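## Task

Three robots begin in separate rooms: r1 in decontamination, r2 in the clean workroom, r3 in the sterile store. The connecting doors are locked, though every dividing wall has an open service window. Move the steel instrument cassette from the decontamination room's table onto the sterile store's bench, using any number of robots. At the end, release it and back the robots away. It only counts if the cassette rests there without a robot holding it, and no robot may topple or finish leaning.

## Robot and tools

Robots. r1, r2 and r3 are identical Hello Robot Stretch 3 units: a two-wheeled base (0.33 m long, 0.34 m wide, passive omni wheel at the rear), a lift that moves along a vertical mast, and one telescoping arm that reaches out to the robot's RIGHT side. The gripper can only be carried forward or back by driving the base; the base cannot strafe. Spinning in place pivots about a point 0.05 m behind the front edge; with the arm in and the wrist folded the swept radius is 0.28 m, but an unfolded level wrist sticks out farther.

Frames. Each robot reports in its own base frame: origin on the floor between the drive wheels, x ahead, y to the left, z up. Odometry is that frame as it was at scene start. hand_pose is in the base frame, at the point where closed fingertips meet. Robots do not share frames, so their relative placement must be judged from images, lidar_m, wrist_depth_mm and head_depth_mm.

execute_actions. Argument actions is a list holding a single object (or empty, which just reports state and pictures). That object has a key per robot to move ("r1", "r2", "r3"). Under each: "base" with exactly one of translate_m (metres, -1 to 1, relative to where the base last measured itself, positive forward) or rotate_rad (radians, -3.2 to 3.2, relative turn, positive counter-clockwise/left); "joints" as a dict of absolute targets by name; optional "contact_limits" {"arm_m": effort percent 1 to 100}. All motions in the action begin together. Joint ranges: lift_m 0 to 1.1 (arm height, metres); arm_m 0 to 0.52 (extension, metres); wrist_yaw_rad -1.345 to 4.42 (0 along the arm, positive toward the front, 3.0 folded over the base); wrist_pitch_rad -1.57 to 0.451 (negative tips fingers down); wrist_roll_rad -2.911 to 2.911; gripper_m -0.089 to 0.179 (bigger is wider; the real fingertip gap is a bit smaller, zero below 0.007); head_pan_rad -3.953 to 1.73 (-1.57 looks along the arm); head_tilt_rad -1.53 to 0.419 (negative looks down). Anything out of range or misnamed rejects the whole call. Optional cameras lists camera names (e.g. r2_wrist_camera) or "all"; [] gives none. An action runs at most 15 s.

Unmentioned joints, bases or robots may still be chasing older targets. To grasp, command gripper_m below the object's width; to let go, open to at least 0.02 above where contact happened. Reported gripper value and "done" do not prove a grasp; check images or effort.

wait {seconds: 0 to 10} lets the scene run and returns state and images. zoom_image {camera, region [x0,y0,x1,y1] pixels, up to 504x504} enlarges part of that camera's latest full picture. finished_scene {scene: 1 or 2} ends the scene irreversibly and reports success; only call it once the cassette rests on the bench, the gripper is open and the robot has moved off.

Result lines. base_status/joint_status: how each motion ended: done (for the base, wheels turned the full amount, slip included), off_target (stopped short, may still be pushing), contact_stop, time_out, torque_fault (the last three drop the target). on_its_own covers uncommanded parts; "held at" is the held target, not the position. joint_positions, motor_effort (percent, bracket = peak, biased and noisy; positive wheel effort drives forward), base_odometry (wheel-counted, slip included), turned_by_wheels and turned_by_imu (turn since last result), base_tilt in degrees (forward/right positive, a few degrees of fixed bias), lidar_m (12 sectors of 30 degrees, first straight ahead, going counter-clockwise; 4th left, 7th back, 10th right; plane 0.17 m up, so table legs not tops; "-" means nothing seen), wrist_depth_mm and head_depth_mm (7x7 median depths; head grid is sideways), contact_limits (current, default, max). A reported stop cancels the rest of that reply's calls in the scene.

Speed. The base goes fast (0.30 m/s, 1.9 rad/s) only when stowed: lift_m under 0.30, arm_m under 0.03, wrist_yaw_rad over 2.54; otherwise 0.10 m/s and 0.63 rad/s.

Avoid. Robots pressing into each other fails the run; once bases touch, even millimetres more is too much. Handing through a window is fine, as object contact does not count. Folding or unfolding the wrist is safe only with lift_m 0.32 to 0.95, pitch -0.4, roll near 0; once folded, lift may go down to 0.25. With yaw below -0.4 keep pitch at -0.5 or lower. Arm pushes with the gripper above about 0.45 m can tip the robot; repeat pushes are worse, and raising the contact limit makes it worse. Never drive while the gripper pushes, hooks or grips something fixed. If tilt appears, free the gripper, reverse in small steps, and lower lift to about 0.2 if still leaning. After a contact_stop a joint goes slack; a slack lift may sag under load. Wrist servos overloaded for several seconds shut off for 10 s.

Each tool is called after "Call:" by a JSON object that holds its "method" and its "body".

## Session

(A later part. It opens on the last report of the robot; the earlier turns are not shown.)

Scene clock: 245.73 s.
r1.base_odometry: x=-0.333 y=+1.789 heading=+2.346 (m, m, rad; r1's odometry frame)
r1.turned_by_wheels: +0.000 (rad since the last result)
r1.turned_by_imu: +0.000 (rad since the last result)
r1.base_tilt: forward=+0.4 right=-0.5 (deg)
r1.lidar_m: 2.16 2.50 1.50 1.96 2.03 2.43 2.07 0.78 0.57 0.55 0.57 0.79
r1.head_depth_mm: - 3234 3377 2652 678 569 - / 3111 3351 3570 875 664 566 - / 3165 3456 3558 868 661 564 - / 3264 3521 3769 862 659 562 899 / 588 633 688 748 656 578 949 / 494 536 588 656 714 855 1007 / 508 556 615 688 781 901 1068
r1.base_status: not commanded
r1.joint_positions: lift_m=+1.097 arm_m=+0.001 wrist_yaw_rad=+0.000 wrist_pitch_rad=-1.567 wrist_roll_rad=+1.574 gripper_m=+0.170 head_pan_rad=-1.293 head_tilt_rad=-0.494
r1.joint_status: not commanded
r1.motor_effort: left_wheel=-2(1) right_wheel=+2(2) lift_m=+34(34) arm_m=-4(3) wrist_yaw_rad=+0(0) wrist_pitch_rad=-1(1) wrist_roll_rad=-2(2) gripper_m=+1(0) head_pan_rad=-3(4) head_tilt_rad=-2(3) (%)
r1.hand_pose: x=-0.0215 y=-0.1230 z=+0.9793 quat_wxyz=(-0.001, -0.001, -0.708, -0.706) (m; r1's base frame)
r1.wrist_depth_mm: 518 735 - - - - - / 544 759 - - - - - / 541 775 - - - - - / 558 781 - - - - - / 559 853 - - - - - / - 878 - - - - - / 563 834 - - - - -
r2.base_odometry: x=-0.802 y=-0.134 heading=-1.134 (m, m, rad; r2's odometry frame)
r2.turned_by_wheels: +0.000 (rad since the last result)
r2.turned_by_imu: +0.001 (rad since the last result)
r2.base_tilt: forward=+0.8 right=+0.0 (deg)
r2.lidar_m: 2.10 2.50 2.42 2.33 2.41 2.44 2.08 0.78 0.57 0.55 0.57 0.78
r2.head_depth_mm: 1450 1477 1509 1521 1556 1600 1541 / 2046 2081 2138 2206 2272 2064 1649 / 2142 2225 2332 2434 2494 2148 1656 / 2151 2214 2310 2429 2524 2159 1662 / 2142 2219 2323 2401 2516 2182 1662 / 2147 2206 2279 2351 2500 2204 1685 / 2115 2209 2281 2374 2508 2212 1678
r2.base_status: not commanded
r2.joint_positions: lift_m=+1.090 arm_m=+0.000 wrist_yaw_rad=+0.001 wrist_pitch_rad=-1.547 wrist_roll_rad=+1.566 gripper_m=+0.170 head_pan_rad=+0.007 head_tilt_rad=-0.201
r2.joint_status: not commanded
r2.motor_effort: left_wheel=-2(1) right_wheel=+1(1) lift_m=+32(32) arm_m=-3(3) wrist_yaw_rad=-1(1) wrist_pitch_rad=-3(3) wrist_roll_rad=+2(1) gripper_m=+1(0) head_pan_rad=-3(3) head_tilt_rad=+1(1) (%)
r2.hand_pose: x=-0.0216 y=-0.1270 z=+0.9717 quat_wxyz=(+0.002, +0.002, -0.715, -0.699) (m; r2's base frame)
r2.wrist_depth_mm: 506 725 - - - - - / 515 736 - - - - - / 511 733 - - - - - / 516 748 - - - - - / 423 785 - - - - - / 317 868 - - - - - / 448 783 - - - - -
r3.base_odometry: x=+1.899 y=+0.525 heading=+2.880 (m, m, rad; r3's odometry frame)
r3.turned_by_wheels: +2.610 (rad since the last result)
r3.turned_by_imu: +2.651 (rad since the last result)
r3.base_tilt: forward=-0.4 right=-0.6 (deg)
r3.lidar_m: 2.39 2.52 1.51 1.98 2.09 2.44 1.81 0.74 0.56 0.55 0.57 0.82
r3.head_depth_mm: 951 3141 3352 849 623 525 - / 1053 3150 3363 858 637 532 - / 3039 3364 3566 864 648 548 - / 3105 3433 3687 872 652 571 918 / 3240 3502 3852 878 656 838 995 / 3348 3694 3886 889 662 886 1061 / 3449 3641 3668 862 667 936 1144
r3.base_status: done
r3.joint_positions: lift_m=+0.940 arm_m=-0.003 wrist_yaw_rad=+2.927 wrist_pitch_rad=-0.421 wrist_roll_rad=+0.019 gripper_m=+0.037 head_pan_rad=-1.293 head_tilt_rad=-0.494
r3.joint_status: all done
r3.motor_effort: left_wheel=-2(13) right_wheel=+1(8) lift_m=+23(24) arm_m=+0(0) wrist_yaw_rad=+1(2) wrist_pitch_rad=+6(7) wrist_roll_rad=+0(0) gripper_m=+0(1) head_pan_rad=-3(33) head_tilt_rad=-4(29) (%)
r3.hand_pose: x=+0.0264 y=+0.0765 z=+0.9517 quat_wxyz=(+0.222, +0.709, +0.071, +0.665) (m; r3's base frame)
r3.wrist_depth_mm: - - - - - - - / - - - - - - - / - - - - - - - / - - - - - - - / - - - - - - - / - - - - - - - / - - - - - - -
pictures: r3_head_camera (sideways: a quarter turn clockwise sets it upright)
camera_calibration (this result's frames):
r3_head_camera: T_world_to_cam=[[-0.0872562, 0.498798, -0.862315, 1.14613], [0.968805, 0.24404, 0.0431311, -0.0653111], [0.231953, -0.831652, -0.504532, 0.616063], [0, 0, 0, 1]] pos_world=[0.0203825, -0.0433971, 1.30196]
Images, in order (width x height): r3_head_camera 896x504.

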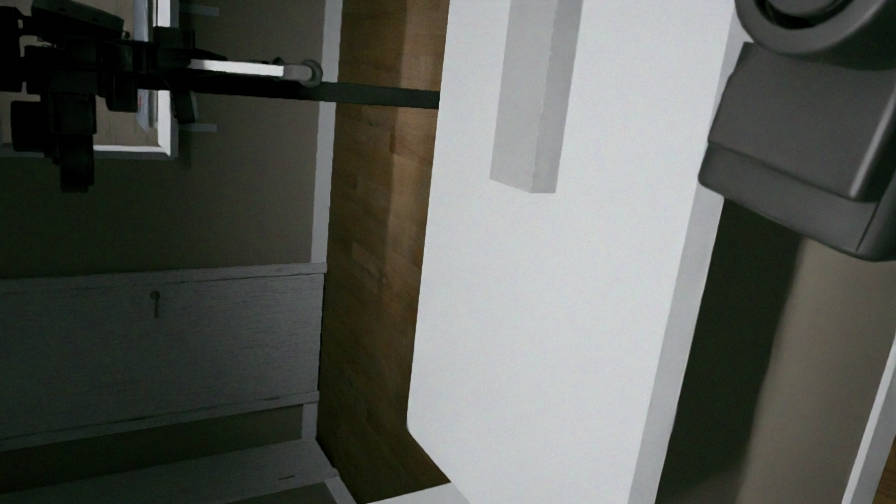

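Slightly over-rotated (~0.05). Correct and unfold.

Call:
{"method": "execute_actions", "body": {"actions": [{"r3":{"base":{"rotate_rad":-0.05},"joints":{"wrist_yaw_rad":0,"gripper_m":0.17}}}], "cameras": []}}

Call:
{"method": "execute_actions", "body": {"actions": [{"r3":{"joints":{"wrist_pitch_rad":-1.57,"wrist_roll_rad":1.57,"lift_m":1.09}}}], "cameras": []}}

Call:
{"method": "execute_actions", "body": {"actions": [{"r3":{"joints":{"arm_m":0.47}}}], "cameras": ["r3_wrist_camera"]}}

Scene clock: 251.67 s.
r1.base_odometry: x=-0.333 y=+1.789 heading=+2.346 (m, m, rad; r1's odometry frame)
r1.turned_by_wheels: +0.000 (rad since the last result)
r1.turned_by_imu: +0.000 (rad since the last result)
r1.base_tilt: forward=+0.4 right=-0.6 (deg)
r1.lidar_m: 2.16 2.50 1.50 1.96 2.04 2.41 2.06 0.78 0.57 0.55 0.57 0.79
r1.head_depth_mm: - 3239 3407 2635 677 568 - / 3125 3396 3551 872 663 566 - / 3158 3419 3673 868 662 564 - / 3243 3561 3734 863 659 564 895 / 587 633 684 751 656 579 948 / 495 537 588 657 715 857 1008 / 507 557 615 689 780 902 1066
r1.base_status: not commanded
r1.joint_positions: lift_m=+1.097 arm_m=+0.001 wrist_yaw_rad=+0.000 wrist_pitch_rad=-1.567 wrist_roll_rad=+1.574 gripper_m=+0.170 head_pan_rad=-1.293 head_tilt_rad=-0.494
r1.joint_status: not commanded
r1.motor_effort: left_wheel=-2(2) right_wheel=+2(2) lift_m=+34(34) arm_m=-4(3) wrist_yaw_rad=+0(1) wrist_pitch_rad=-2(2) wrist_roll_rad=-2(2) gripper_m=-1(0) head_pan_rad=-4(4) head_tilt_rad=-2(2) (%)
r1.hand_pose: x=-0.0215 y=-0.1230 z=+0.9793 quat_wxyz=(-0.001, -0.001, -0.708, -0.706) (m; r1's base frame)
r1.wrist_depth_mm: 534 747 - - - - - / 542 750 - - - - - / 549 785 - - - - - / 559 781 - - - - - / 560 853 - - - - - / - 877 - - - - - / 574 807 - - - - -
r2.base_odometry: x=-0.802 y=-0.134 heading=-1.134 (m, m, rad; r2's odometry frame)
r2.turned_by_wheels: +0.000 (rad since the last result)
r2.turned_by_imu: +0.000 (rad since the last result)
r2.base_tilt: forward=+1.0 right=+0.2 (deg)
r2.lidar_m: 2.10 2.52 2.41 2.32 2.41 2.44 2.09 0.78 0.57 0.55 0.57 0.78
r2.head_depth_mm: 1453 1475 1492 1525 1567 1592 1547 / 2047 2092 2139 2183 2272 2075 1645 / 2142 2229 2309 2426 2529 2147 1663 / 2131 2212 2300 2405 2504 2185 1653 / 2134 2201 2311 2415 2516 2181 1666 / 2119 2204 2312 2386 2513 2219 1670 / 2108 2195 2278 2396 2462 2213 1679
r2.base_status: not commanded
r2.joint_positions: lift_m=+1.090 arm_m=+0.000 wrist_yaw_rad=+0.001 wrist_pitch_rad=-1.547 wrist_roll_rad=+1.566 gripper_m=+0.170 head_pan_rad=+0.007 head_tilt_rad=-0.201
r2.joint_status: not commanded
r2.motor_effort: left_wheel=-2(2) right_wheel=+1(1) lift_m=+32(32) arm_m=-3(3) wrist_yaw_rad=-1(0) wrist_pitch_rad=-3(4) wrist_roll_rad=+2(1) gripper_m=-1(0) head_pan_rad=-2(3) head_tilt_rad=+1(1) (%)
r2.hand_pose: x=-0.0216 y=-0.1270 z=+0.9717 quat_wxyz=(+0.002, +0.002, -0.715, -0.699) (m; r2's base frame)
r2.wrist_depth_mm: 506 723 - - - - - / 504 730 - - - - - / 506 739 - - - - - / 517 747 - - - - - / 421 791 - - - - - / 316 895 - - - - - / 454 752 - - - - -
r3.base_odometry: x=+1.899 y=+0.525 heading=+2.830 (m, m, rad; r3's odometry frame)
r3.turned_by_wheels: -0.050 (rad since the last result)
r3.turned_by_imu: -0.050 (rad since the last result)
r3.base_tilt: forward=-0.5 right=-0.8 (deg)
r3.lidar_m: 2.03 2.48 1.51 1.99 2.07 2.48 2.15 0.78 0.57 0.55 0.56 0.77
r3.head_depth_mm: - 3237 3386 851 632 - - / 957 963 3361 856 640 530 874 / 1097 3337 3509 861 647 544 878 / 3105 3423 3631 870 652 569 918 / 3218 3489 3720 880 656 575 966 / 3259 3615 3844 888 661 851 1024 / 3315 3738 3814 894 664 892 1081
r3.base_status: done
r3.joint_positions: lift_m=+0.940 arm_m=-0.003 wrist_yaw_rad=+0.002 wrist_pitch_rad=-0.421 wrist_roll_rad=+0.019 gripper_m=+0.170 head_pan_rad=-1.293 head_tilt_rad=-0.494
r3.joint_status: all done
r3.motor_effort: left_wheel=+3(8) right_wheel=-3(5) lift_m=+23(23) arm_m=+0(0) wrist_yaw_rad=-3(4) wrist_pitch_rad=+5(6) wrist_roll_rad=+0(0) gripper_m=+0(96) head_pan_rad=-3(2) head_tilt_rad=-4(4) (%)
r3.hand_pose: x=-0.0210 y=-0.3664 z=+0.9517 quat_wxyz=(+0.685, +0.147, -0.698, -0.149) (m; r3's base frame)
r3.wrist_depth_mm: - - - - - - 297 / 545 556 570 - - - 293 / 416 419 367 372 447 413 323 / 333 336 342 353 356 361 351 / 289 284 287 292 294 304 392 / - 243 243 248 251 252 266 / 554 555 535 553 532 260 518
pictures: none
No camera images: the call's "cameras" was empty. Leave "cameras" out to get every camera's image.

Scene clock: 253.87 s.
r1.base_odometry: x=-0.333 y=+1.789 heading=+2.346 (m, m, rad; r1's odometry frame)
r1.turned_by_wheels: +0.000 (rad since the last result)
r1.turned_by_imu: +0.000 (rad since the last result)
r1.base_tilt: forward=+0.4 right=-0.5 (deg)
r1.lidar_m: 2.16 2.50 1.50 1.97 2.04 2.42 2.06 0.78 0.57 0.55 0.57 0.79
r1.head_depth_mm: 3779 3267 3405 2640 678 568 - / 3108 3361 3545 873 665 566 - / 3178 3445 3654 868 662 565 - / 3297 3557 3707 863 658 564 897 / 588 633 687 749 655 578 950 / 495 536 589 655 714 856 1005 / 508 557 616 687 778 904 1068
r1.base_status: not commanded
r1.joint_positions: lift_m=+1.097 arm_m=+0.001 wrist_yaw_rad=+0.000 wrist_pitch_rad=-1.567 wrist_roll_rad=+1.574 gripper_m=+0.170 head_pan_rad=-1.293 head_tilt_rad=-0.494
r1.joint_status: not commanded
r1.motor_effort: left_wheel=-1(2) right_wheel=+2(2) lift_m=+34(34) arm_m=-4(4) wrist_yaw_rad=+0(0) wrist_pitch_rad=-1(1) wrist_roll_rad=-2(2) gripper_m=+0(1) head_pan_rad=-4(3) head_tilt_rad=-2(2) (%)
r1.hand_pose: x=-0.0215 y=-0.1230 z=+0.9793 quat_wxyz=(-0.001, -0.001, -0.708, -0.706) (m; r1's base frame)
r1.wrist_depth_mm: 527 735 - - - - - / 536 768 - - - - - / 544 778 - - - - - / 554 788 - - - - - / 557 869 - - - - - / - 861 - - - - - / 579 845 - - - - -
r2.base_odometry: x=-0.802 y=-0.134 heading=-1.134 (m, m, rad; r2's odometry frame)
r2.turned_by_wheels: +0.000 (rad since the last result)
r2.turned_by_imu: +0.000 (rad since the last result)
r2.base_tilt: forward=+0.7 right=+0.2 (deg)
r2.lidar_m: 2.10 2.51 2.42 2.33 2.41 2.45 2.08 0.78 0.57 0.55 0.57 0.78
r2.head_depth_mm: 1449 1477 1501 1523 1559 1593 1534 / 2070 2095 2145 2197 2263 2063 1637 / 2148 2207 2316 2403 2518 2172 1647 / 2134 2227 2298 2394 2502 2191 1651 / 2117 2206 2299 2404 2502 2201 1665 / 2105 2198 2267 2383 2513 2192 1677 / 2115 2205 2269 2390 2476 2211 1678
r2.base_status: not commanded
r2.joint_positions: lift_m=+1.090 arm_m=+0.000 wrist_yaw_rad=+0.001 wrist_pitch_rad=-1.547 wrist_roll_rad=+1.566 gripper_m=+0.170 head_pan_rad=+0.007 head_tilt_rad=-0.201
r2.joint_status: not commanded
r2.motor_effort: left_wheel=-2(2) right_wheel=+1(2) lift_m=+32(32) arm_m=-3(3) wrist_yaw_rad=+0(0) wrist_pitch_rad=-3(3) wrist_roll_rad=+1(1) gripper_m=+0(1) head_pan_rad=-3(3) head_tilt_rad=+0(1) (%)
r2.hand_pose: x=-0.0216 y=-0.1270 z=+0.9717 quat_wxyz=(+0.002, +0.002, -0.715, -0.699) (m; r2's base frame)
r2.wrist_depth_mm: 514 724 - - - - - / 506 731 - - - - - / 502 744 - - - - - / 513 744 - - - - - / 430 799 - - - - - / 319 869 - - - - - / 443 755 - - - - -
r3.base_odometry: x=+1.899 y=+0.525 heading=+2.830 (m, m, rad; r3's odometry frame)
r3.turned_by_wheels: +0.000 (rad since the last result)
r3.turned_by_imu: +0.000 (rad since the last result)
r3.base_tilt: forward=-0.5 right=-0.9 (deg)
r3.lidar_m: 2.04 2.48 1.51 1.99 2.06 2.48 2.15 0.77 0.57 0.55 0.57 0.78
r3.head_depth_mm: - 3232 3378 846 631 541 - / 959 961 3337 859 639 544 - / 1100 3320 3572 863 648 549 884 / 3169 3382 3594 873 652 570 917 / 3226 3525 3660 884 656 576 966 / 3240 3612 3747 891 661 854 1018 / 3301 3661 3835 899 668 891 1079
r3.base_status: not commanded
r3.joint_positions: lift_m=+1.090 arm_m=-0.003 wrist_yaw_rad=+0.002 wrist_pitch_rad=-1.559 wrist_roll_rad=+1.564 gripper_m=+0.170 head_pan_rad=-1.293 head_tilt_rad=-0.494
r3.joint_status: all done
joint sent to its limit — the command would take r3.wrist_pitch_rad past its lower limit, so that joint was sent only as far as its limit.
r3.motor_effort: left_wheel=+3(2) right_wheel=-3(3) lift_m=+23(22) arm_m=-1(0) wrist_yaw_rad=-3(3) wrist_pitch_rad=-3(6) wrist_roll_rad=+4(4) gripper_m=+0(0) head_pan_rad=-2(3) head_tilt_rad=-3(4) (%)
r3.hand_pose: x=-0.0216 y=-0.1210 z=+0.9719 quat_wxyz=(+0.003, +0.003, -0.711, -0.703) (m; r3's base frame)
r3.wrist_depth_mm: 534 759 - - - - - / 535 773 - - - - - / 542 806 - - - - - / 547 831 - - - - - / 522 955 - - - - - / - 920 - - - - - / 593 885 - - - - -
pictures: none
No camera images: the call's "cameras" was empty. Leave "cameras" out to get every camera's image.

Scene clock: 258.53 s.
r1.base_odometry: x=-0.333 y=+1.789 heading=+2.346 (m, m, rad; r1's odometry frame)
r1.turned_by_wheels: +0.000 (rad since the last result)
r1.turned_by_imu: +0.000 (rad since the last result)
r1.base_tilt: forward=+0.4 right=-0.6 (deg)
r1.lidar_m: 2.16 2.50 1.50 1.96 2.03 2.43 2.06 0.78 0.57 0.55 0.57 0.79
r1.head_depth_mm: 3797 3289 3387 2647 680 568 - / 3090 3359 3523 875 664 567 - / 3179 3450 3581 871 661 564 - / 3258 3578 3734 865 658 563 894 / 586 633 686 750 656 579 949 / 495 537 588 656 715 856 1008 / 508 558 615 687 780 901 1064
r1.base_status: not commanded
r1.joint_positions: lift_m=+1.097 arm_m=+0.001 wrist_yaw_rad=+0.000 wrist_pitch_rad=-1.567 wrist_roll_rad=+1.574 gripper_m=+0.170 head_pan_rad=-1.293 head_tilt_rad=-0.494
r1.joint_status: not commanded
r1.motor_effort: left_wheel=-2(2) right_wheel=+2(2) lift_m=+34(35) arm_m=-4(4) wrist_yaw_rad=+1(1) wrist_pitch_rad=-2(2) wrist_roll_rad=-2(2) gripper_m=+0(0) head_pan_rad=-4(4) head_tilt_rad=-2(2) (%)
r1.hand_pose: x=-0.0215 y=-0.1230 z=+0.9793 quat_wxyz=(-0.001, -0.001, -0.708, -0.706) (m; r1's base frame)
r1.wrist_depth_mm: 519 752 - - - - - / 538 749 - - - - - / 545 787 - - - - - / 551 778 - - - - - / 554 829 - - - - - / - 854 - - - - - / 553 835 - - - - -
r2.base_odometry: x=-0.802 y=-0.134 heading=-1.134 (m, m, rad; r2's odometry frame)
r2.turned_by_wheels: +0.000 (rad since the last result)
r2.turned_by_imu: +0.000 (rad since the last result)
r2.base_tilt: forward=+0.7 right=+0.2 (deg)
r2.lidar_m: 2.10 2.51 2.41 2.33 2.41 2.45 2.08 0.79 0.57 0.55 0.57 0.78
r2.head_depth_mm: 1456 1482 1499 1532 1555 1583 1526 / 2043 2085 2121 2194 2285 2066 1642 / 2149 2227 2318 2427 2520 2163 1640 / 2116 2244 2316 2398 2505 2174 1662 / 2127 2215 2309 2393 2498 2191 1666 / 2126 2215 2294 2381 2502 2196 1666 / 2120 2210 2269 2384 2469 2212 1678
r2.base_status: not commanded
r2.joint_positions: lift_m=+1.090 arm_m=+0.000 wrist_yaw_rad=+0.001 wrist_pitch_rad=-1.547 wrist_roll_rad=+1.566 gripper_m=+0.170 head_pan_rad=+0.007 head_tilt_rad=-0.201
r2.joint_status: not commanded
r2.motor_effort: left_wheel=-2(3) right_wheel=+1(1) lift_m=+32(32) arm_m=-3(3) wrist_yaw_rad=+0(0) wrist_pitch_rad=-3(3) wrist_roll_rad=+2(2) gripper_m=+0(1) head_pan_rad=-3(3) head_tilt_rad=+2(1) (%)
r2.hand_pose: x=-0.0216 y=-0.1270 z=+0.9717 quat_wxyz=(+0.002, +0.002, -0.715, -0.699) (m; r2's base frame)
r2.wrist_depth_mm: 505 721 - - - - - / 514 731 - - - - - / 510 725 - - - - - / 514 743 - - - - - / 427 803 - - - - - / 321 881 - - - - - / 453 746 - - - - -
r3.base_odometry: x=+1.899 y=+0.525 heading=+2.830 (m, m, rad; r3's odometry frame)
r3.turned_by_wheels: +0.000 (rad since the last result)
r3.turned_by_imu: +0.001 (rad since the last result)
r3.base_tilt: forward=-0.4 right=-0.7 (deg)
r3.lidar_m: 2.03 2.47 1.51 1.99 2.06 2.48 2.15 0.77 0.56 0.55 0.57 0.77
r3.head_depth_mm: - - 3295 848 623 525 805 / 952 956 3293 853 637 530 836 / 1096 3387 3538 862 645 548 874 / 3155 3483 3650 872 651 568 920 / 3172 3439 3717 880 654 574 967 / 3273 3533 3733 887 662 847 1014 / 3367 3688 3793 898 667 890 1076
r3.base_status: not commanded
r3.joint_positions: lift_m=+1.090 arm_m=+0.470 wrist_yaw_rad=+0.000 wrist_pitch_rad=-1.560 wrist_roll_rad=+1.566 gripper_m=+0.170 head_pan_rad=-1.293 head_tilt_rad=-0.494
r3.joint_status: all done
r3.motor_effort: left_wheel=+2(2) right_wheel=-3(3) lift_m=+23(23) arm_m=+3(4) wrist_yaw_rad=-1(3) wrist_pitch_rad=-2(3) wrist_roll_rad=+3(4) gripper_m=+0(1) head_pan_rad=-2(3) head_tilt_rad=-4(3) (%)
r3.hand_pose: x=-0.0215 y=-0.5930 z=+0.9719 quat_wxyz=(+0.002, +0.002, -0.711, -0.704) (m; r3's base frame)
r3.wrist_depth_mm: 247 247 248 249 246 247 250 / 252 253 254 257 253 254 257 / 264 262 262 235 263 263 268 / 272 271 269 237 270 271 - / 280 279 275 245 280 276 - / - 289 285 254 288 289 - / 303 299 295 263 299 300 -
pictures: r3_wrist_camera
camera_calibration (this result's frames):
r3_wrist_camera: T_world_to_cam=[[-0.0366872, 0.999325, 0.00173206, 0.581807], [0.97684, 0.035496, 0.211006, -0.140878], [0.210802, 0.00943317, -0.977483, 1.12336], [0, 0, 0, 1]] pos_world=[-0.0778464, -0.587011, 1.12678]
Images, in order (width x height): r3_wrist_camera 644x364.

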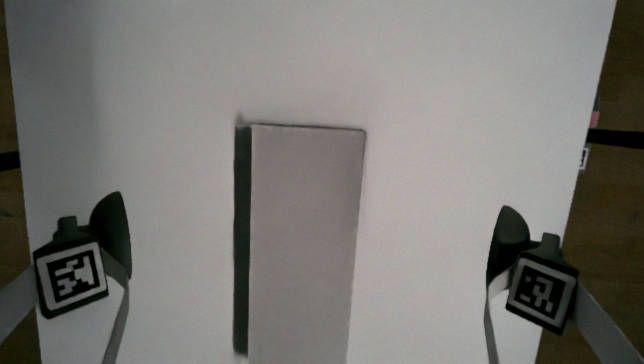

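Call:
{"method": "execute_actions", "body": {"actions": [{"r3":{"base":{"translate_m":0.05},"joints":{"arm_m":0.478}}}], "cameras": []}}

Call:
{"method": "execute_actions", "body": {"actions": [{"r3":{"joints":{"lift_m":1.0}}}], "cameras": []}}

Call:
{"method": "execute_actions", "body": {"actions": [{"r3":{"joints":{"gripper_m":0.02}}}], "cameras": []}}

Call:
{"method": "execute_actions", "body": {"actions": [{"r3":{"joints":{"lift_m":1.09}}}], "cameras": []}}

Call:
{"method": "execute_actions", "body": {"actions": [{"r3":{"joints":{"arm_m":0,"head_pan_rad":1.3,"head_tilt_rad":-0.4}}}], "cameras": ["r3_head_camera"]}}

Scene clock: 267.47 s.
r1.base_odometry: x=-0.333 y=+1.789 heading=+2.346 (m, m, rad; r1's odometry frame)
r1.turned_by_wheels: +0.000 (rad since the last result)
r1.turned_by_imu: +0.000 (rad since the last result)
r1.base_tilt: forward=+0.3 right=-0.5 (deg)
r1.lidar_m: 2.17 2.50 1.50 1.96 2.04 2.42 2.06 0.78 0.57 0.55 0.57 0.79
r1.head_depth_mm: - 3297 3412 2632 677 567 - / 3104 3360 3555 872 664 565 - / 3200 3412 3637 868 661 564 - / 3249 3590 3745 864 659 563 896 / 587 632 685 747 656 577 950 / 495 537 588 656 714 859 1002 / 508 557 616 688 780 903 1066
r1.base_status: not commanded
r1.joint_positions: lift_m=+1.097 arm_m=+0.001 wrist_yaw_rad=+0.000 wrist_pitch_rad=-1.567 wrist_roll_rad=+1.574 gripper_m=+0.170 head_pan_rad=-1.293 head_tilt_rad=-0.494
r1.joint_status: not commanded
r1.motor_effort: left_wheel=-2(2) right_wheel=+2(2) lift_m=+34(34) arm_m=-4(3) wrist_yaw_rad=+0(0) wrist_pitch_rad=-1(1) wrist_roll_rad=-2(2) gripper_m=+0(0) head_pan_rad=-3(4) head_tilt_rad=-2(2) (%)
r1.hand_pose: x=-0.0215 y=-0.1230 z=+0.9793 quat_wxyz=(-0.001, -0.001, -0.708, -0.706) (m; r1's base frame)
r1.wrist_depth_mm: 525 763 - - - - - / 539 761 - - - - - / 547 773 - - - - - / 552 807 - - - - - / 562 850 - - - - - / - 873 - - - - - / 571 821 - - - - -
r2.base_odometry: x=-0.802 y=-0.134 heading=-1.134 (m, m, rad; r2's odometry frame)
r2.turned_by_wheels: +0.000 (rad since the last result)
r2.turned_by_imu: +0.000 (rad since the last result)
r2.base_tilt: forward=+0.9 right=+0.1 (deg)
r2.lidar_m: 2.10 2.51 2.42 2.33 2.41 2.44 2.08 0.78 0.57 0.55 0.57 0.78
r2.head_depth_mm: 1449 1475 1499 1527 1560 1603 1535 / 2059 2080 2151 2210 2270 2076 1642 / 2122 2205 2333 2416 2552 2171 1655 / 2123 2219 2331 2407 2534 2166 1656 / 2130 2203 2298 2408 2507 2173 1663 / 2112 2216 2289 2396 2478 2227 1679 / 2110 2183 2287 2383 2511 2222 1676
r2.base_status: not commanded
r2.joint_positions: lift_m=+1.090 arm_m=+0.000 wrist_yaw_rad=+0.001 wrist_pitch_rad=-1.547 wrist_roll_rad=+1.566 gripper_m=+0.170 head_pan_rad=+0.007 head_tilt_rad=-0.201
r2.joint_status: not commanded
r2.motor_effort: left_wheel=-2(1) right_wheel=+1(1) lift_m=+32(32) arm_m=-3(3) wrist_yaw_rad=-1(1) wrist_pitch_rad=-3(3) wrist_roll_rad=+1(2) gripper_m=+0(1) head_pan_rad=-3(3) head_tilt_rad=+1(1) (%)
r2.hand_pose: x=-0.0216 y=-0.1270 z=+0.9717 quat_wxyz=(+0.002, +0.002, -0.715, -0.699) (m; r2's base frame)
r2.wrist_depth_mm: 505 739 - - - - - / 506 723 - - - - - / 517 747 - - - - - / 513 734 - - - - - / 424 802 - - - - - / 319 863 - - - - - / 445 760 - - - - -
r3.base_odometry: x=+1.851 y=+0.540 heading=+2.830 (m, m, rad; r3's odometry frame)
r3.turned_by_wheels: +0.000 (rad since the last result)
r3.turned_by_imu: +0.000 (rad since the last result)
r3.base_tilt: forward=-0.4 right=-0.7 (deg)
r3.lidar_m: 2.03 2.42 1.49 1.99 2.06 2.54 2.15 0.78 0.57 0.55 0.57 0.77
r3.head_depth_mm: 950 - 3289 853 622 523 801 / 1046 3013 3111 858 641 531 835 / 3019 3336 3517 865 646 548 875 / 3149 3441 3687 872 653 569 915 / 3177 3483 3783 883 658 574 962 / 3264 3535 3809 889 662 849 1013 / 3306 3684 3818 893 666 891 1077
r3.base_status: done
r3.joint_positions: lift_m=+1.090 arm_m=+0.478 wrist_yaw_rad=+0.000 wrist_pitch_rad=-1.560 wrist_roll_rad=+1.566 gripper_m=+0.170 head_pan_rad=-1.293 head_tilt_rad=-0.494
r3.joint_status: all done
r3.motor_effort: left_wheel=+2(8) right_wheel=-3(6) lift_m=+23(23) arm_m=+3(3) wrist_yaw_rad=+0(1) wrist_pitch_rad=-2(3) wrist_roll_rad=+3(3) gripper_m=+0(1) head_pan_rad=-2(2) head_tilt_rad=-3(4) (%)
r3.hand_pose: x=-0.0215 y=-0.6010 z=+0.9719 quat_wxyz=(+0.002, +0.002, -0.711, -0.704) (m; r3's base frame)
r3.wrist_depth_mm: 249 246 247 247 247 247 248 / 256 255 254 224 255 256 256 / 265 262 263 230 262 262 265 / 271 271 271 237 270 270 - / - 277 279 247 278 280 - / - 289 286 255 289 291 - / - 299 296 300 300 299 -
pictures: none
No camera images: the call's "cameras" was empty. Leave "cameras" out to get every camera's image.

Scene clock: 269.13 s.
r1.base_odometry: x=-0.333 y=+1.789 heading=+2.346 (m, m, rad; r1's odometry frame)
r1.turned_by_wheels: +0.000 (rad since the last result)
r1.turned_by_imu: +0.000 (rad since the last result)
r1.base_tilt: forward=+0.4 right=-0.5 (deg)
r1.lidar_m: 2.17 2.49 1.50 1.96 2.03 2.42 2.06 0.78 0.57 0.55 0.57 0.79
r1.head_depth_mm: - 3242 3392 2651 677 567 - / 3113 3325 3535 874 664 565 - / 3165 3482 3661 869 661 564 - / 3278 3568 3718 863 658 563 895 / 588 633 687 750 655 577 950 / 495 537 588 657 715 853 1006 / 508 556 616 689 779 902 1065
r1.base_status: not commanded
r1.joint_positions: lift_m=+1.097 arm_m=+0.001 wrist_yaw_rad=+0.000 wrist_pitch_rad=-1.567 wrist_roll_rad=+1.574 gripper_m=+0.170 head_pan_rad=-1.293 head_tilt_rad=-0.494
r1.joint_status: not commanded
r1.motor_effort: left_wheel=-2(1) right_wheel=+2(2) lift_m=+34(34) arm_m=-3(4) wrist_yaw_rad=+0(0) wrist_pitch_rad=-2(2) wrist_roll_rad=-2(2) gripper_m=-1(1) head_pan_rad=-4(4) head_tilt_rad=-2(2) (%)
r1.hand_pose: x=-0.0215 y=-0.1230 z=+0.9793 quat_wxyz=(-0.001, -0.001, -0.708, -0.706) (m; r1's base frame)
r1.wrist_depth_mm: 512 743 - - - - - / 538 759 - - - - - / 533 780 - - - - - / 549 773 - - - - - / 552 851 - - - - - / - 874 - - - - - / 571 831 - - - - -
r2.base_odometry: x=-0.802 y=-0.134 heading=-1.134 (m, m, rad; r2's odometry frame)
r2.turned_by_wheels: +0.000 (rad since the last result)
r2.turned_by_imu: +0.000 (rad since the last result)
r2.base_tilt: forward=+0.8 right=+0.2 (deg)
r2.lidar_m: 2.11 2.50 2.41 2.33 2.41 2.45 2.08 0.78 0.57 0.55 0.57 0.78
r2.head_depth_mm: 1445 1476 1494 1520 1563 1592 1533 / 2056 2094 2143 2192 2271 2071 1647 / 2141 2235 2326 2408 2503 2152 1647 / 2134 2228 2339 2397 2513 2184 1656 / 2122 2194 2311 2397 2492 2209 1669 / 2138 2189 2292 2390 2495 2212 1680 / 2112 2213 2296 2379 2473 2225 1669
r2.base_status: not commanded
r2.joint_positions: lift_m=+1.090 arm_m=+0.000 wrist_yaw_rad=+0.001 wrist_pitch_rad=-1.547 wrist_roll_rad=+1.566 gripper_m=+0.170 head_pan_rad=+0.007 head_tilt_rad=-0.201
r2.joint_status: not commanded
r2.motor_effort: left_wheel=-2(2) right_wheel=+1(2) lift_m=+32(32) arm_m=-3(3) wrist_yaw_rad=-1(0) wrist_pitch_rad=-3(3) wrist_roll_rad=+1(1) gripper_m=+0(0) head_pan_rad=-3(3) head_tilt_rad=+1(1) (%)
r2.hand_pose: x=-0.0216 y=-0.1270 z=+0.9717 quat_wxyz=(+0.002, +0.002, -0.715, -0.699) (m; r2's base frame)
r2.wrist_depth_mm: 500 716 - - - - - / 510 717 - - - - - / 507 725 - - - - - / 518 712 - - - - - / 420 793 - - - - - / 314 858 - - - - - / 450 757 - - - - -
r3.base_odometry: x=+1.851 y=+0.540 heading=+2.830 (m, m, rad; r3's odometry frame)
r3.turned_by_wheels: +0.000 (rad since the last result)
r3.turned_by_imu: +0.000 (rad since the last result)
r3.base_tilt: forward=-0.6 right=-0.6 (deg)
r3.lidar_m: 2.03 2.43 1.49 1.99 2.06 2.53 2.16 0.77 0.57 0.55 0.57 0.77
r3.head_depth_mm: 968 933 - 806 616 524 801 / 1043 3098 3127 854 639 529 837 / 3008 3340 3575 864 646 549 874 / 3150 3330 3645 869 651 569 915 / 3191 3497 3664 881 656 575 963 / 3314 3572 3805 891 661 853 1023 / 3310 3675 3826 894 666 893 1079
r3.base_status: not commanded
r3.joint_positions: lift_m=+1.000 arm_m=+0.478 wrist_yaw_rad=+0.000 wrist_pitch_rad=-1.560 wrist_roll_rad=+1.566 gripper_m=+0.170 head_pan_rad=-1.293 head_tilt_rad=-0.494
r3.joint_status: all done
r3.motor_effort: left_wheel=+2(2) right_wheel=-2(2) lift_m=+14(18) arm_m=+3(3) wrist_yaw_rad=+0(0) wrist_pitch_rad=-3(3) wrist_roll_rad=+3(3) gripper_m=-1(0) head_pan_rad=-2(3) head_tilt_rad=-4(4) (%)
r3.hand_pose: x=-0.0215 y=-0.6010 z=+0.8825 quat_wxyz=(+0.002, +0.002, -0.711, -0.704) (m; r3's base frame)
r3.wrist_depth_mm: 164 165 162 135 162 164 165 / 169 169 167 139 140 169 169 / 175 175 172 143 144 174 175 / 179 180 177 148 178 180 179 / 185 185 183 152 182 184 186 / - 192 189 157 191 193 192 / 198 198 164 163 197 199 198
pictures: none
No camera images: the call's "cameras" was empty. Leave "cameras" out to get every camera's image.

Scene clock: 271.13 s.
r1.base_odometry: x=-0.333 y=+1.789 heading=+2.346 (m, m, rad; r1's odometry frame)
r1.turned_by_wheels: +0.000 (rad since the last result)
r1.turned_by_imu: +0.000 (rad since the last result)
r1.base_tilt: forward=+0.4 right=-0.5 (deg)
r1.lidar_m: 2.17 2.49 1.50 1.96 2.03 2.42 2.07 0.78 0.57 0.55 0.57 0.79
r1.head_depth_mm: - 3263 3418 2652 678 568 - / 3093 3382 3588 874 666 567 - / 3218 3460 3626 868 660 564 - / 3248 3598 3753 865 659 563 896 / 588 633 687 751 656 578 947 / 495 536 588 656 714 856 1004 / 508 556 616 688 780 900 1065
r1.base_status: not commanded
r1.joint_positions: lift_m=+1.097 arm_m=+0.001 wrist_yaw_rad=+0.000 wrist_pitch_rad=-1.567 wrist_roll_rad=+1.574 gripper_m=+0.170 head_pan_rad=-1.293 head_tilt_rad=-0.494
r1.joint_status: not commanded
r1.motor_effort: left_wheel=-1(2) right_wheel=+2(2) lift_m=+34(34) arm_m=-4(4) wrist_yaw_rad=+0(0) wrist_pitch_rad=-2(2) wrist_roll_rad=-2(2) gripper_m=+0(1) head_pan_rad=-3(4) head_tilt_rad=-2(3) (%)
r1.hand_pose: x=-0.0215 y=-0.1230 z=+0.9793 quat_wxyz=(-0.001, -0.001, -0.708, -0.706) (m; r1's base frame)
r1.wrist_depth_mm: 530 759 - - - - - / 533 785 - - - - - / 541 770 - - - - - / 556 778 - - - - - / 558 859 - - - - - / - 866 - - - - - / 572 816 - - - - -
r2.base_odometry: x=-0.802 y=-0.134 heading=-1.134 (m, m, rad; r2's odometry frame)
r2.turned_by_wheels: +0.000 (rad since the last result)
r2.turned_by_imu: +0.000 (rad since the last result)
r2.base_tilt: forward=+0.8 right=+0.0 (deg)
r2.lidar_m: 2.11 2.51 2.41 2.32 2.40 2.45 2.08 0.78 0.57 0.55 0.57 0.78
r2.head_depth_mm: 1449 1485 1506 1523 1564 1594 1540 / 2045 2093 2155 2206 2290 2065 1649 / 2153 2219 2323 2423 2534 2166 1659 / 2149 2197 2320 2395 2496 2189 1647 / 2128 2216 2310 2427 2520 2191 1661 / 2109 2200 2291 2403 2479 2185 1672 / 2122 2195 2284 2370 2491 2235 1688
r2.base_status: not commanded
r2.joint_positions: lift_m=+1.090 arm_m=+0.000 wrist_yaw_rad=+0.001 wrist_pitch_rad=-1.547 wrist_roll_rad=+1.566 gripper_m=+0.170 head_pan_rad=+0.007 head_tilt_rad=-0.201
r2.joint_status: not commanded
r2.motor_effort: left_wheel=-2(2) right_wheel=+1(1) lift_m=+32(32) arm_m=-3(3) wrist_yaw_rad=-1(0) wrist_pitch_rad=-3(3) wrist_roll_rad=+1(2) gripper_m=+1(0) head_pan_rad=-3(3) head_tilt_rad=+1(0) (%)
r2.hand_pose: x=-0.0216 y=-0.1270 z=+0.9717 quat_wxyz=(+0.002, +0.002, -0.715, -0.699) (m; r2's base frame)
r2.wrist_depth_mm: 506 737 - - - - - / 509 755 - - - - - / 506 746 - - - - - / 520 745 - - - - - / 424 788 - - - - - / 317 888 - - - - - / 450 771 - - - - -
r3.base_odometry: x=+1.851 y=+0.540 heading=+2.830 (m, m, rad; r3's odometry frame)
r3.turned_by_wheels: +0.000 (rad since the last result)
r3.turned_by_imu: +0.000 (rad since the last result)
r3.base_tilt: forward=-0.4 right=-0.7 (deg)
r3.lidar_m: 2.03 2.42 1.48 1.99 2.06 2.52 2.15 0.77 0.57 0.55 0.57 0.77
r3.head_depth_mm: 971 936 - 806 617 525 802 / 1041 3076 3169 852 636 529 836 / 3004 3337 3541 861 646 549 879 / 3064 3331 3660 869 653 568 918 / 3127 3557 3746 879 656 574 963 / 3261 3535 3829 887 662 851 1019 / 3355 3684 3785 891 665 891 1081
r3.base_status: not commanded
r3.joint_positions: lift_m=+1.000 arm_m=+0.478 wrist_yaw_rad=+0.000 wrist_pitch_rad=-1.566 wrist_roll_rad=+1.567 gripper_m=+0.021 head_pan_rad=-1.293 head_tilt_rad=-0.494
r3.joint_status: all done
r3.motor_effort: left_wheel=+3(3) right_wheel=-2(3) lift_m=+15(15) arm_m=+3(3) wrist_yaw_rad=-1(1) wrist_pitch_rad=-1(2) wrist_roll_rad=+2(3) gripper_m=-23(100) head_pan_rad=-2(3) head_tilt_rad=-4(3) (%)
r3.hand_pose: x=-0.0215 y=-0.5996 z=+0.8826 quat_wxyz=(+0.002, +0.001, -0.709, -0.706) (m; r3's base frame)
r3.wrist_depth_mm: 164 163 134 134 162 165 164 / 168 168 138 137 139 170 170 / 173 173 144 141 173 175 176 / 178 178 147 145 179 181 180 / 185 185 151 151 152 187 186 / 190 191 157 156 157 192 191 / 196 197 163 162 198 200 199
pictures: none
No camera images: the call's "cameras" was empty. Leave "cameras" out to get every camera's image.

Scene clock: 272.80 s.
r1.base_odometry: x=-0.333 y=+1.789 heading=+2.346 (m, m, rad; r1's odometry frame)
r1.turned_by_wheels: +0.000 (rad since the last result)
r1.turned_by_imu: +0.000 (rad since the last result)
r1.base_tilt: forward=+0.4 right=-0.5 (deg)
r1.lidar_m: 2.17 2.49 1.50 1.96 2.04 2.43 2.06 0.78 0.57 0.55 0.57 0.79
r1.head_depth_mm: - 3276 3408 2667 677 568 - / 3095 3341 3550 874 664 566 - / 3141 3473 3639 869 662 564 - / 3232 3550 3739 862 658 564 897 / 588 633 687 746 655 579 950 / 494 537 588 657 713 856 1007 / 508 557 615 687 780 901 1067
r1.base_status: not commanded
r1.joint_positions: lift_m=+1.097 arm_m=+0.001 wrist_yaw_rad=+0.000 wrist_pitch_rad=-1.567 wrist_roll_rad=+1.574 gripper_m=+0.170 head_pan_rad=-1.293 head_tilt_rad=-0.494
r1.joint_status: not commanded
r1.motor_effort: left_wheel=-1(1) right_wheel=+2(2) lift_m=+34(34) arm_m=-4(4) wrist_yaw_rad=+0(0) wrist_pitch_rad=-2(1) wrist_roll_rad=-2(2) gripper_m=+0(1) head_pan_rad=-4(4) head_tilt_rad=-2(2) (%)
r1.hand_pose: x=-0.0215 y=-0.1230 z=+0.9793 quat_wxyz=(-0.001, -0.001, -0.708, -0.706) (m; r1's base frame)
r1.wrist_depth_mm: 509 745 - - - - - / 536 757 - - - - - / 543 758 - - - - - / 555 766 - - - - - / 569 837 - - - - - / - 872 - - - - - / 566 818 - - - - -
r2.base_odometry: x=-0.802 y=-0.134 heading=-1.134 (m, m, rad; r2's odometry frame)
r2.turned_by_wheels: +0.000 (rad since the last result)
r2.turned_by_imu: +0.000 (rad since the last result)
r2.base_tilt: forward=+0.8 right=+0.0 (deg)
r2.lidar_m: 2.11 2.50 2.42 2.32 2.42 2.44 2.09 0.78 0.57 0.55 0.57 0.78
r2.head_depth_mm: 1455 1477 1493 1521 1560 1601 1545 / 2070 2106 2149 2215 2278 2072 1639 / 2149 2223 2362 2406 2524 2176 1648 / 2133 2230 2286 2443 2517 2177 1655 / 2107 2211 2335 2422 2529 2176 1675 / 2128 2208 2289 2394 2477 2185 1664 / 2112 2231 2280 2392 2483 2222 1676
r2.base_status: not commanded
r2.joint_positions: lift_m=+1.090 arm_m=+0.000 wrist_yaw_rad=+0.001 wrist_pitch_rad=-1.547 wrist_roll_rad=+1.566 gripper_m=+0.170 head_pan_rad=+0.007 head_tilt_rad=-0.201
r2.joint_status: not commanded
r2.motor_effort: left_wheel=-3(2) right_wheel=+1(1) lift_m=+32(32) arm_m=-3(3) wrist_yaw_rad=-1(0) wrist_pitch_rad=-3(3) wrist_roll_rad=+2(2) gripper_m=+0(0) head_pan_rad=-3(3) head_tilt_rad=+1(1) (%)
r2.hand_pose: x=-0.0216 y=-0.1270 z=+0.9717 quat_wxyz=(+0.002, +0.002, -0.715, -0.699) (m; r2's base frame)
r2.wrist_depth_mm: 506 720 - - - - - / 507 744 - - - - - / 505 733 - - - - - / 512 764 - - - - - / 423 811 - - - - - / 317 878 - - - - - / 452 763 - - - - -
r3.base_odometry: x=+1.851 y=+0.540 heading=+2.830 (m, m, rad; r3's odometry frame)
r3.turned_by_wheels: +0.000 (rad since the last result)
r3.turned_by_imu: +0.000 (rad since the last result)
r3.base_tilt: forward=-0.6 right=-0.7 (deg)
r3.lidar_m: 2.03 2.42 1.48 1.98 2.06 2.53 2.16 0.77 0.57 0.55 0.57 0.77
r3.head_depth_mm: 951 - 3297 689 637 524 799 / 1047 1238 3140 646 643 530 837 / 3012 3323 3598 833 645 547 875 / 3129 3392 3678 870 654 566 916 / 3175 3550 3714 878 656 576 964 / 3231 3511 3812 885 660 849 1016 / 3365 3684 3846 892 668 891 1080
r3.base_status: not commanded
r3.joint_positions: lift_m=+1.090 arm_m=+0.478 wrist_yaw_rad=+0.000 wrist_pitch_rad=-1.564 wrist_roll_rad=+1.567 gripper_m=+0.021 head_pan_rad=-1.293 head_tilt_rad=-0.494
r3.joint_status: all done
r3.motor_effort: left_wheel=+3(1) right_wheel=-2(3) lift_m=+24(26) arm_m=+3(3) wrist_yaw_rad=+0(0) wrist_pitch_rad=-1(1) wrist_roll_rad=+2(2) gripper_m=-24(24) head_pan_rad=-2(2) head_tilt_rad=-4(4) (%)
r3.hand_pose: x=-0.0215 y=-0.5999 z=+0.9719 quat_wxyz=(+0.002, +0.001, -0.709, -0.705) (m; r3's base frame)
r3.wrist_depth_mm: 249 247 134 134 245 249 250 / 255 255 138 137 139 256 259 / 262 261 143 141 260 263 265 / 272 268 147 145 268 271 - / 280 278 151 151 152 283 - / 291 289 156 156 157 290 - / - 297 163 162 297 298 -
pictures: none
No camera images: the call's "cameras" was empty. Leave "cameras" out to get every camera's image.

Scene clock: 277.50 s.
r1.base_odometry: x=-0.333 y=+1.789 heading=+2.346 (m, m, rad; r1's odometry frame)
r1.turned_by_wheels: +0.000 (rad since the last result)
r1.turned_by_imu: +0.000 (rad since the last result)
r1.base_tilt: forward=+0.3 right=-0.5 (deg)
r1.lidar_m: 2.16 2.50 1.50 1.96 2.04 2.42 2.06 0.78 0.57 0.55 0.57 0.79
r1.head_depth_mm: - 3263 3411 2630 678 568 - / 3104 3366 3548 872 664 566 - / 3196 3439 3597 868 661 565 - / 3244 3548 3733 863 658 563 897 / 586 633 687 748 655 578 951 / 495 536 589 656 714 856 998 / 508 556 615 687 780 903 1064
r1.base_status: not commanded
r1.joint_positions: lift_m=+1.097 arm_m=+0.001 wrist_yaw_rad=+0.000 wrist_pitch_rad=-1.567 wrist_roll_rad=+1.574 gripper_m=+0.170 head_pan_rad=-1.293 head_tilt_rad=-0.494
r1.joint_status: not commanded
r1.motor_effort: left_wheel=-2(2) right_wheel=+2(2) lift_m=+34(34) arm_m=-4(4) wrist_yaw_rad=+0(0) wrist_pitch_rad=-2(2) wrist_roll_rad=-2(2) gripper_m=-1(0) head_pan_rad=-4(4) head_tilt_rad=-2(2) (%)
r1.hand_pose: x=-0.0215 y=-0.1230 z=+0.9793 quat_wxyz=(-0.001, -0.001, -0.708, -0.706) (m; r1's base frame)
r1.wrist_depth_mm: 520 741 - - - - - / 545 758 - - - - - / 542 753 - - - - - / 553 752 - - - - - / 554 861 - - - - - / - 863 - - - - - / 566 819 - - - - -
r2.base_odometry: x=-0.802 y=-0.134 heading=-1.134 (m, m, rad; r2's odometry frame)
r2.turned_by_wheels: +0.000 (rad since the last result)
r2.turned_by_imu: +0.000 (rad since the last result)
r2.base_tilt: forward=+0.8 right=+0.1 (deg)
r2.lidar_m: 2.10 2.51 2.41 2.32 2.41 2.44 2.09 0.78 0.57 0.55 0.57 0.78
r2.head_depth_mm: 1452 1474 1505 1533 1555 1595 1528 / 2049 2084 2148 2212 2257 2069 1643 / 2132 2214 2303 2423 2551 2150 1660 / 2133 2202 2292 2388 2526 2165 1660 / 2138 2225 2303 2413 2505 2194 1666 / 2113 2182 2282 2375 2510 2213 1684 / 2108 2181 2295 2356 2506 2201 1671
r2.base_status: not commanded
r2.joint_positions: lift_m=+1.090 arm_m=+0.000 wrist_yaw_rad=+0.001 wrist_pitch_rad=-1.547 wrist_roll_rad=+1.566 gripper_m=+0.170 head_pan_rad=+0.007 head_tilt_rad=-0.201
r2.joint_status: not commanded
r2.motor_effort: left_wheel=-3(2) right_wheel=+1(1) lift_m=+33(32) arm_m=-3(3) wrist_yaw_rad=+0(1) wrist_pitch_rad=-3(3) wrist_roll_rad=+1(2) gripper_m=+1(1) head_pan_rad=-3(3) head_tilt_rad=+2(1) (%)
r2.hand_pose: x=-0.0216 y=-0.1270 z=+0.9717 quat_wxyz=(+0.002, +0.002, -0.715, -0.699) (m; r2's base frame)
r2.wrist_depth_mm: 502 715 - - - - - / 514 715 - - - - - / 509 747 - - - - - / 517 736 - - - - - / 419 805 - - - - - / 315 877 - - - - - / 451 767 - - - - -
r3.base_odometry: x=+1.851 y=+0.540 heading=+2.830 (m, m, rad; r3's odometry frame)
r3.turned_by_wheels: +0.000 (rad since the last result)
r3.turned_by_imu: +0.001 (rad since the last result)
r3.base_tilt: forward=-0.5 right=-0.8 (deg)
r3.lidar_m: 2.03 2.43 1.49 1.99 2.06 2.54 2.15 0.77 0.57 0.55 0.57 0.78
r3.head_depth_mm: 2227 2422 2644 2799 2137 1640 1351 / 2161 2350 2533 2727 2145 1649 1353 / 2092 2268 2411 1606 2080 1674 1368 / 2043 2186 2298 2308 2183 1676 1364 / 1989 2120 2209 1569 2214 1683 1373 / 1926 2040 2150 1499 2187 1697 1379 / 1869 1996 2087 1503 2132 1710 1390
r3.base_status: not commanded
r3.joint_positions: lift_m=+1.090 arm_m=+0.000 wrist_yaw_rad=+0.000 wrist_pitch_rad=-1.563 wrist_roll_rad=+1.567 gripper_m=+0.021 head_pan_rad=+1.293 head_tilt_rad=-0.408
r3.joint_status: all done
r3.motor_effort: left_wheel=+2(2) right_wheel=-2(2) lift_m=+25(24) arm_m=-3(2) wrist_yaw_rad=-1(0) wrist_pitch_rad=-2(2) wrist_roll_rad=+2(2) gripper_m=-23(23) head_pan_rad=+3(34) head_tilt_rad=+5(20) (%)
r3.hand_pose: x=-0.0215 y=-0.1228 z=+0.9719 quat_wxyz=(+0.002, +0.001, -0.709, -0.705) (m; r3's base frame)
r3.wrist_depth_mm: 525 767 135 134 - - - / 535 764 139 136 137 - - / 545 801 143 141 142 - - / 548 817 148 146 - - - / 552 784 151 151 152 - - / 573 737 157 156 157 - - / 549 909 162 161 - - -
pictures: r3_head_camera (sideways: a quarter turn clockwise sets it upright)
camera_calibration (this result's frames):
r3_head_camera: T_world_to_cam=[[-0.1683, -0.397215, -0.902161, 1.19859], [-0.952821, 0.300084, 0.0456262, -0.0568424], [0.252601, 0.867277, -0.428979, 0.517627], [0, 0, 0, 1]] pos_world=[0.0168102, 0.0442312, 1.30597]
Images, in order (width x height): r3_head_camera 896x504.

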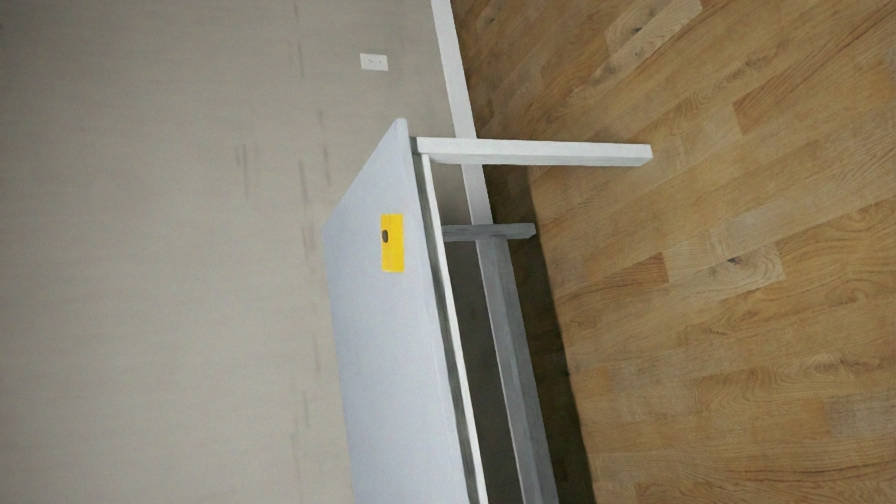

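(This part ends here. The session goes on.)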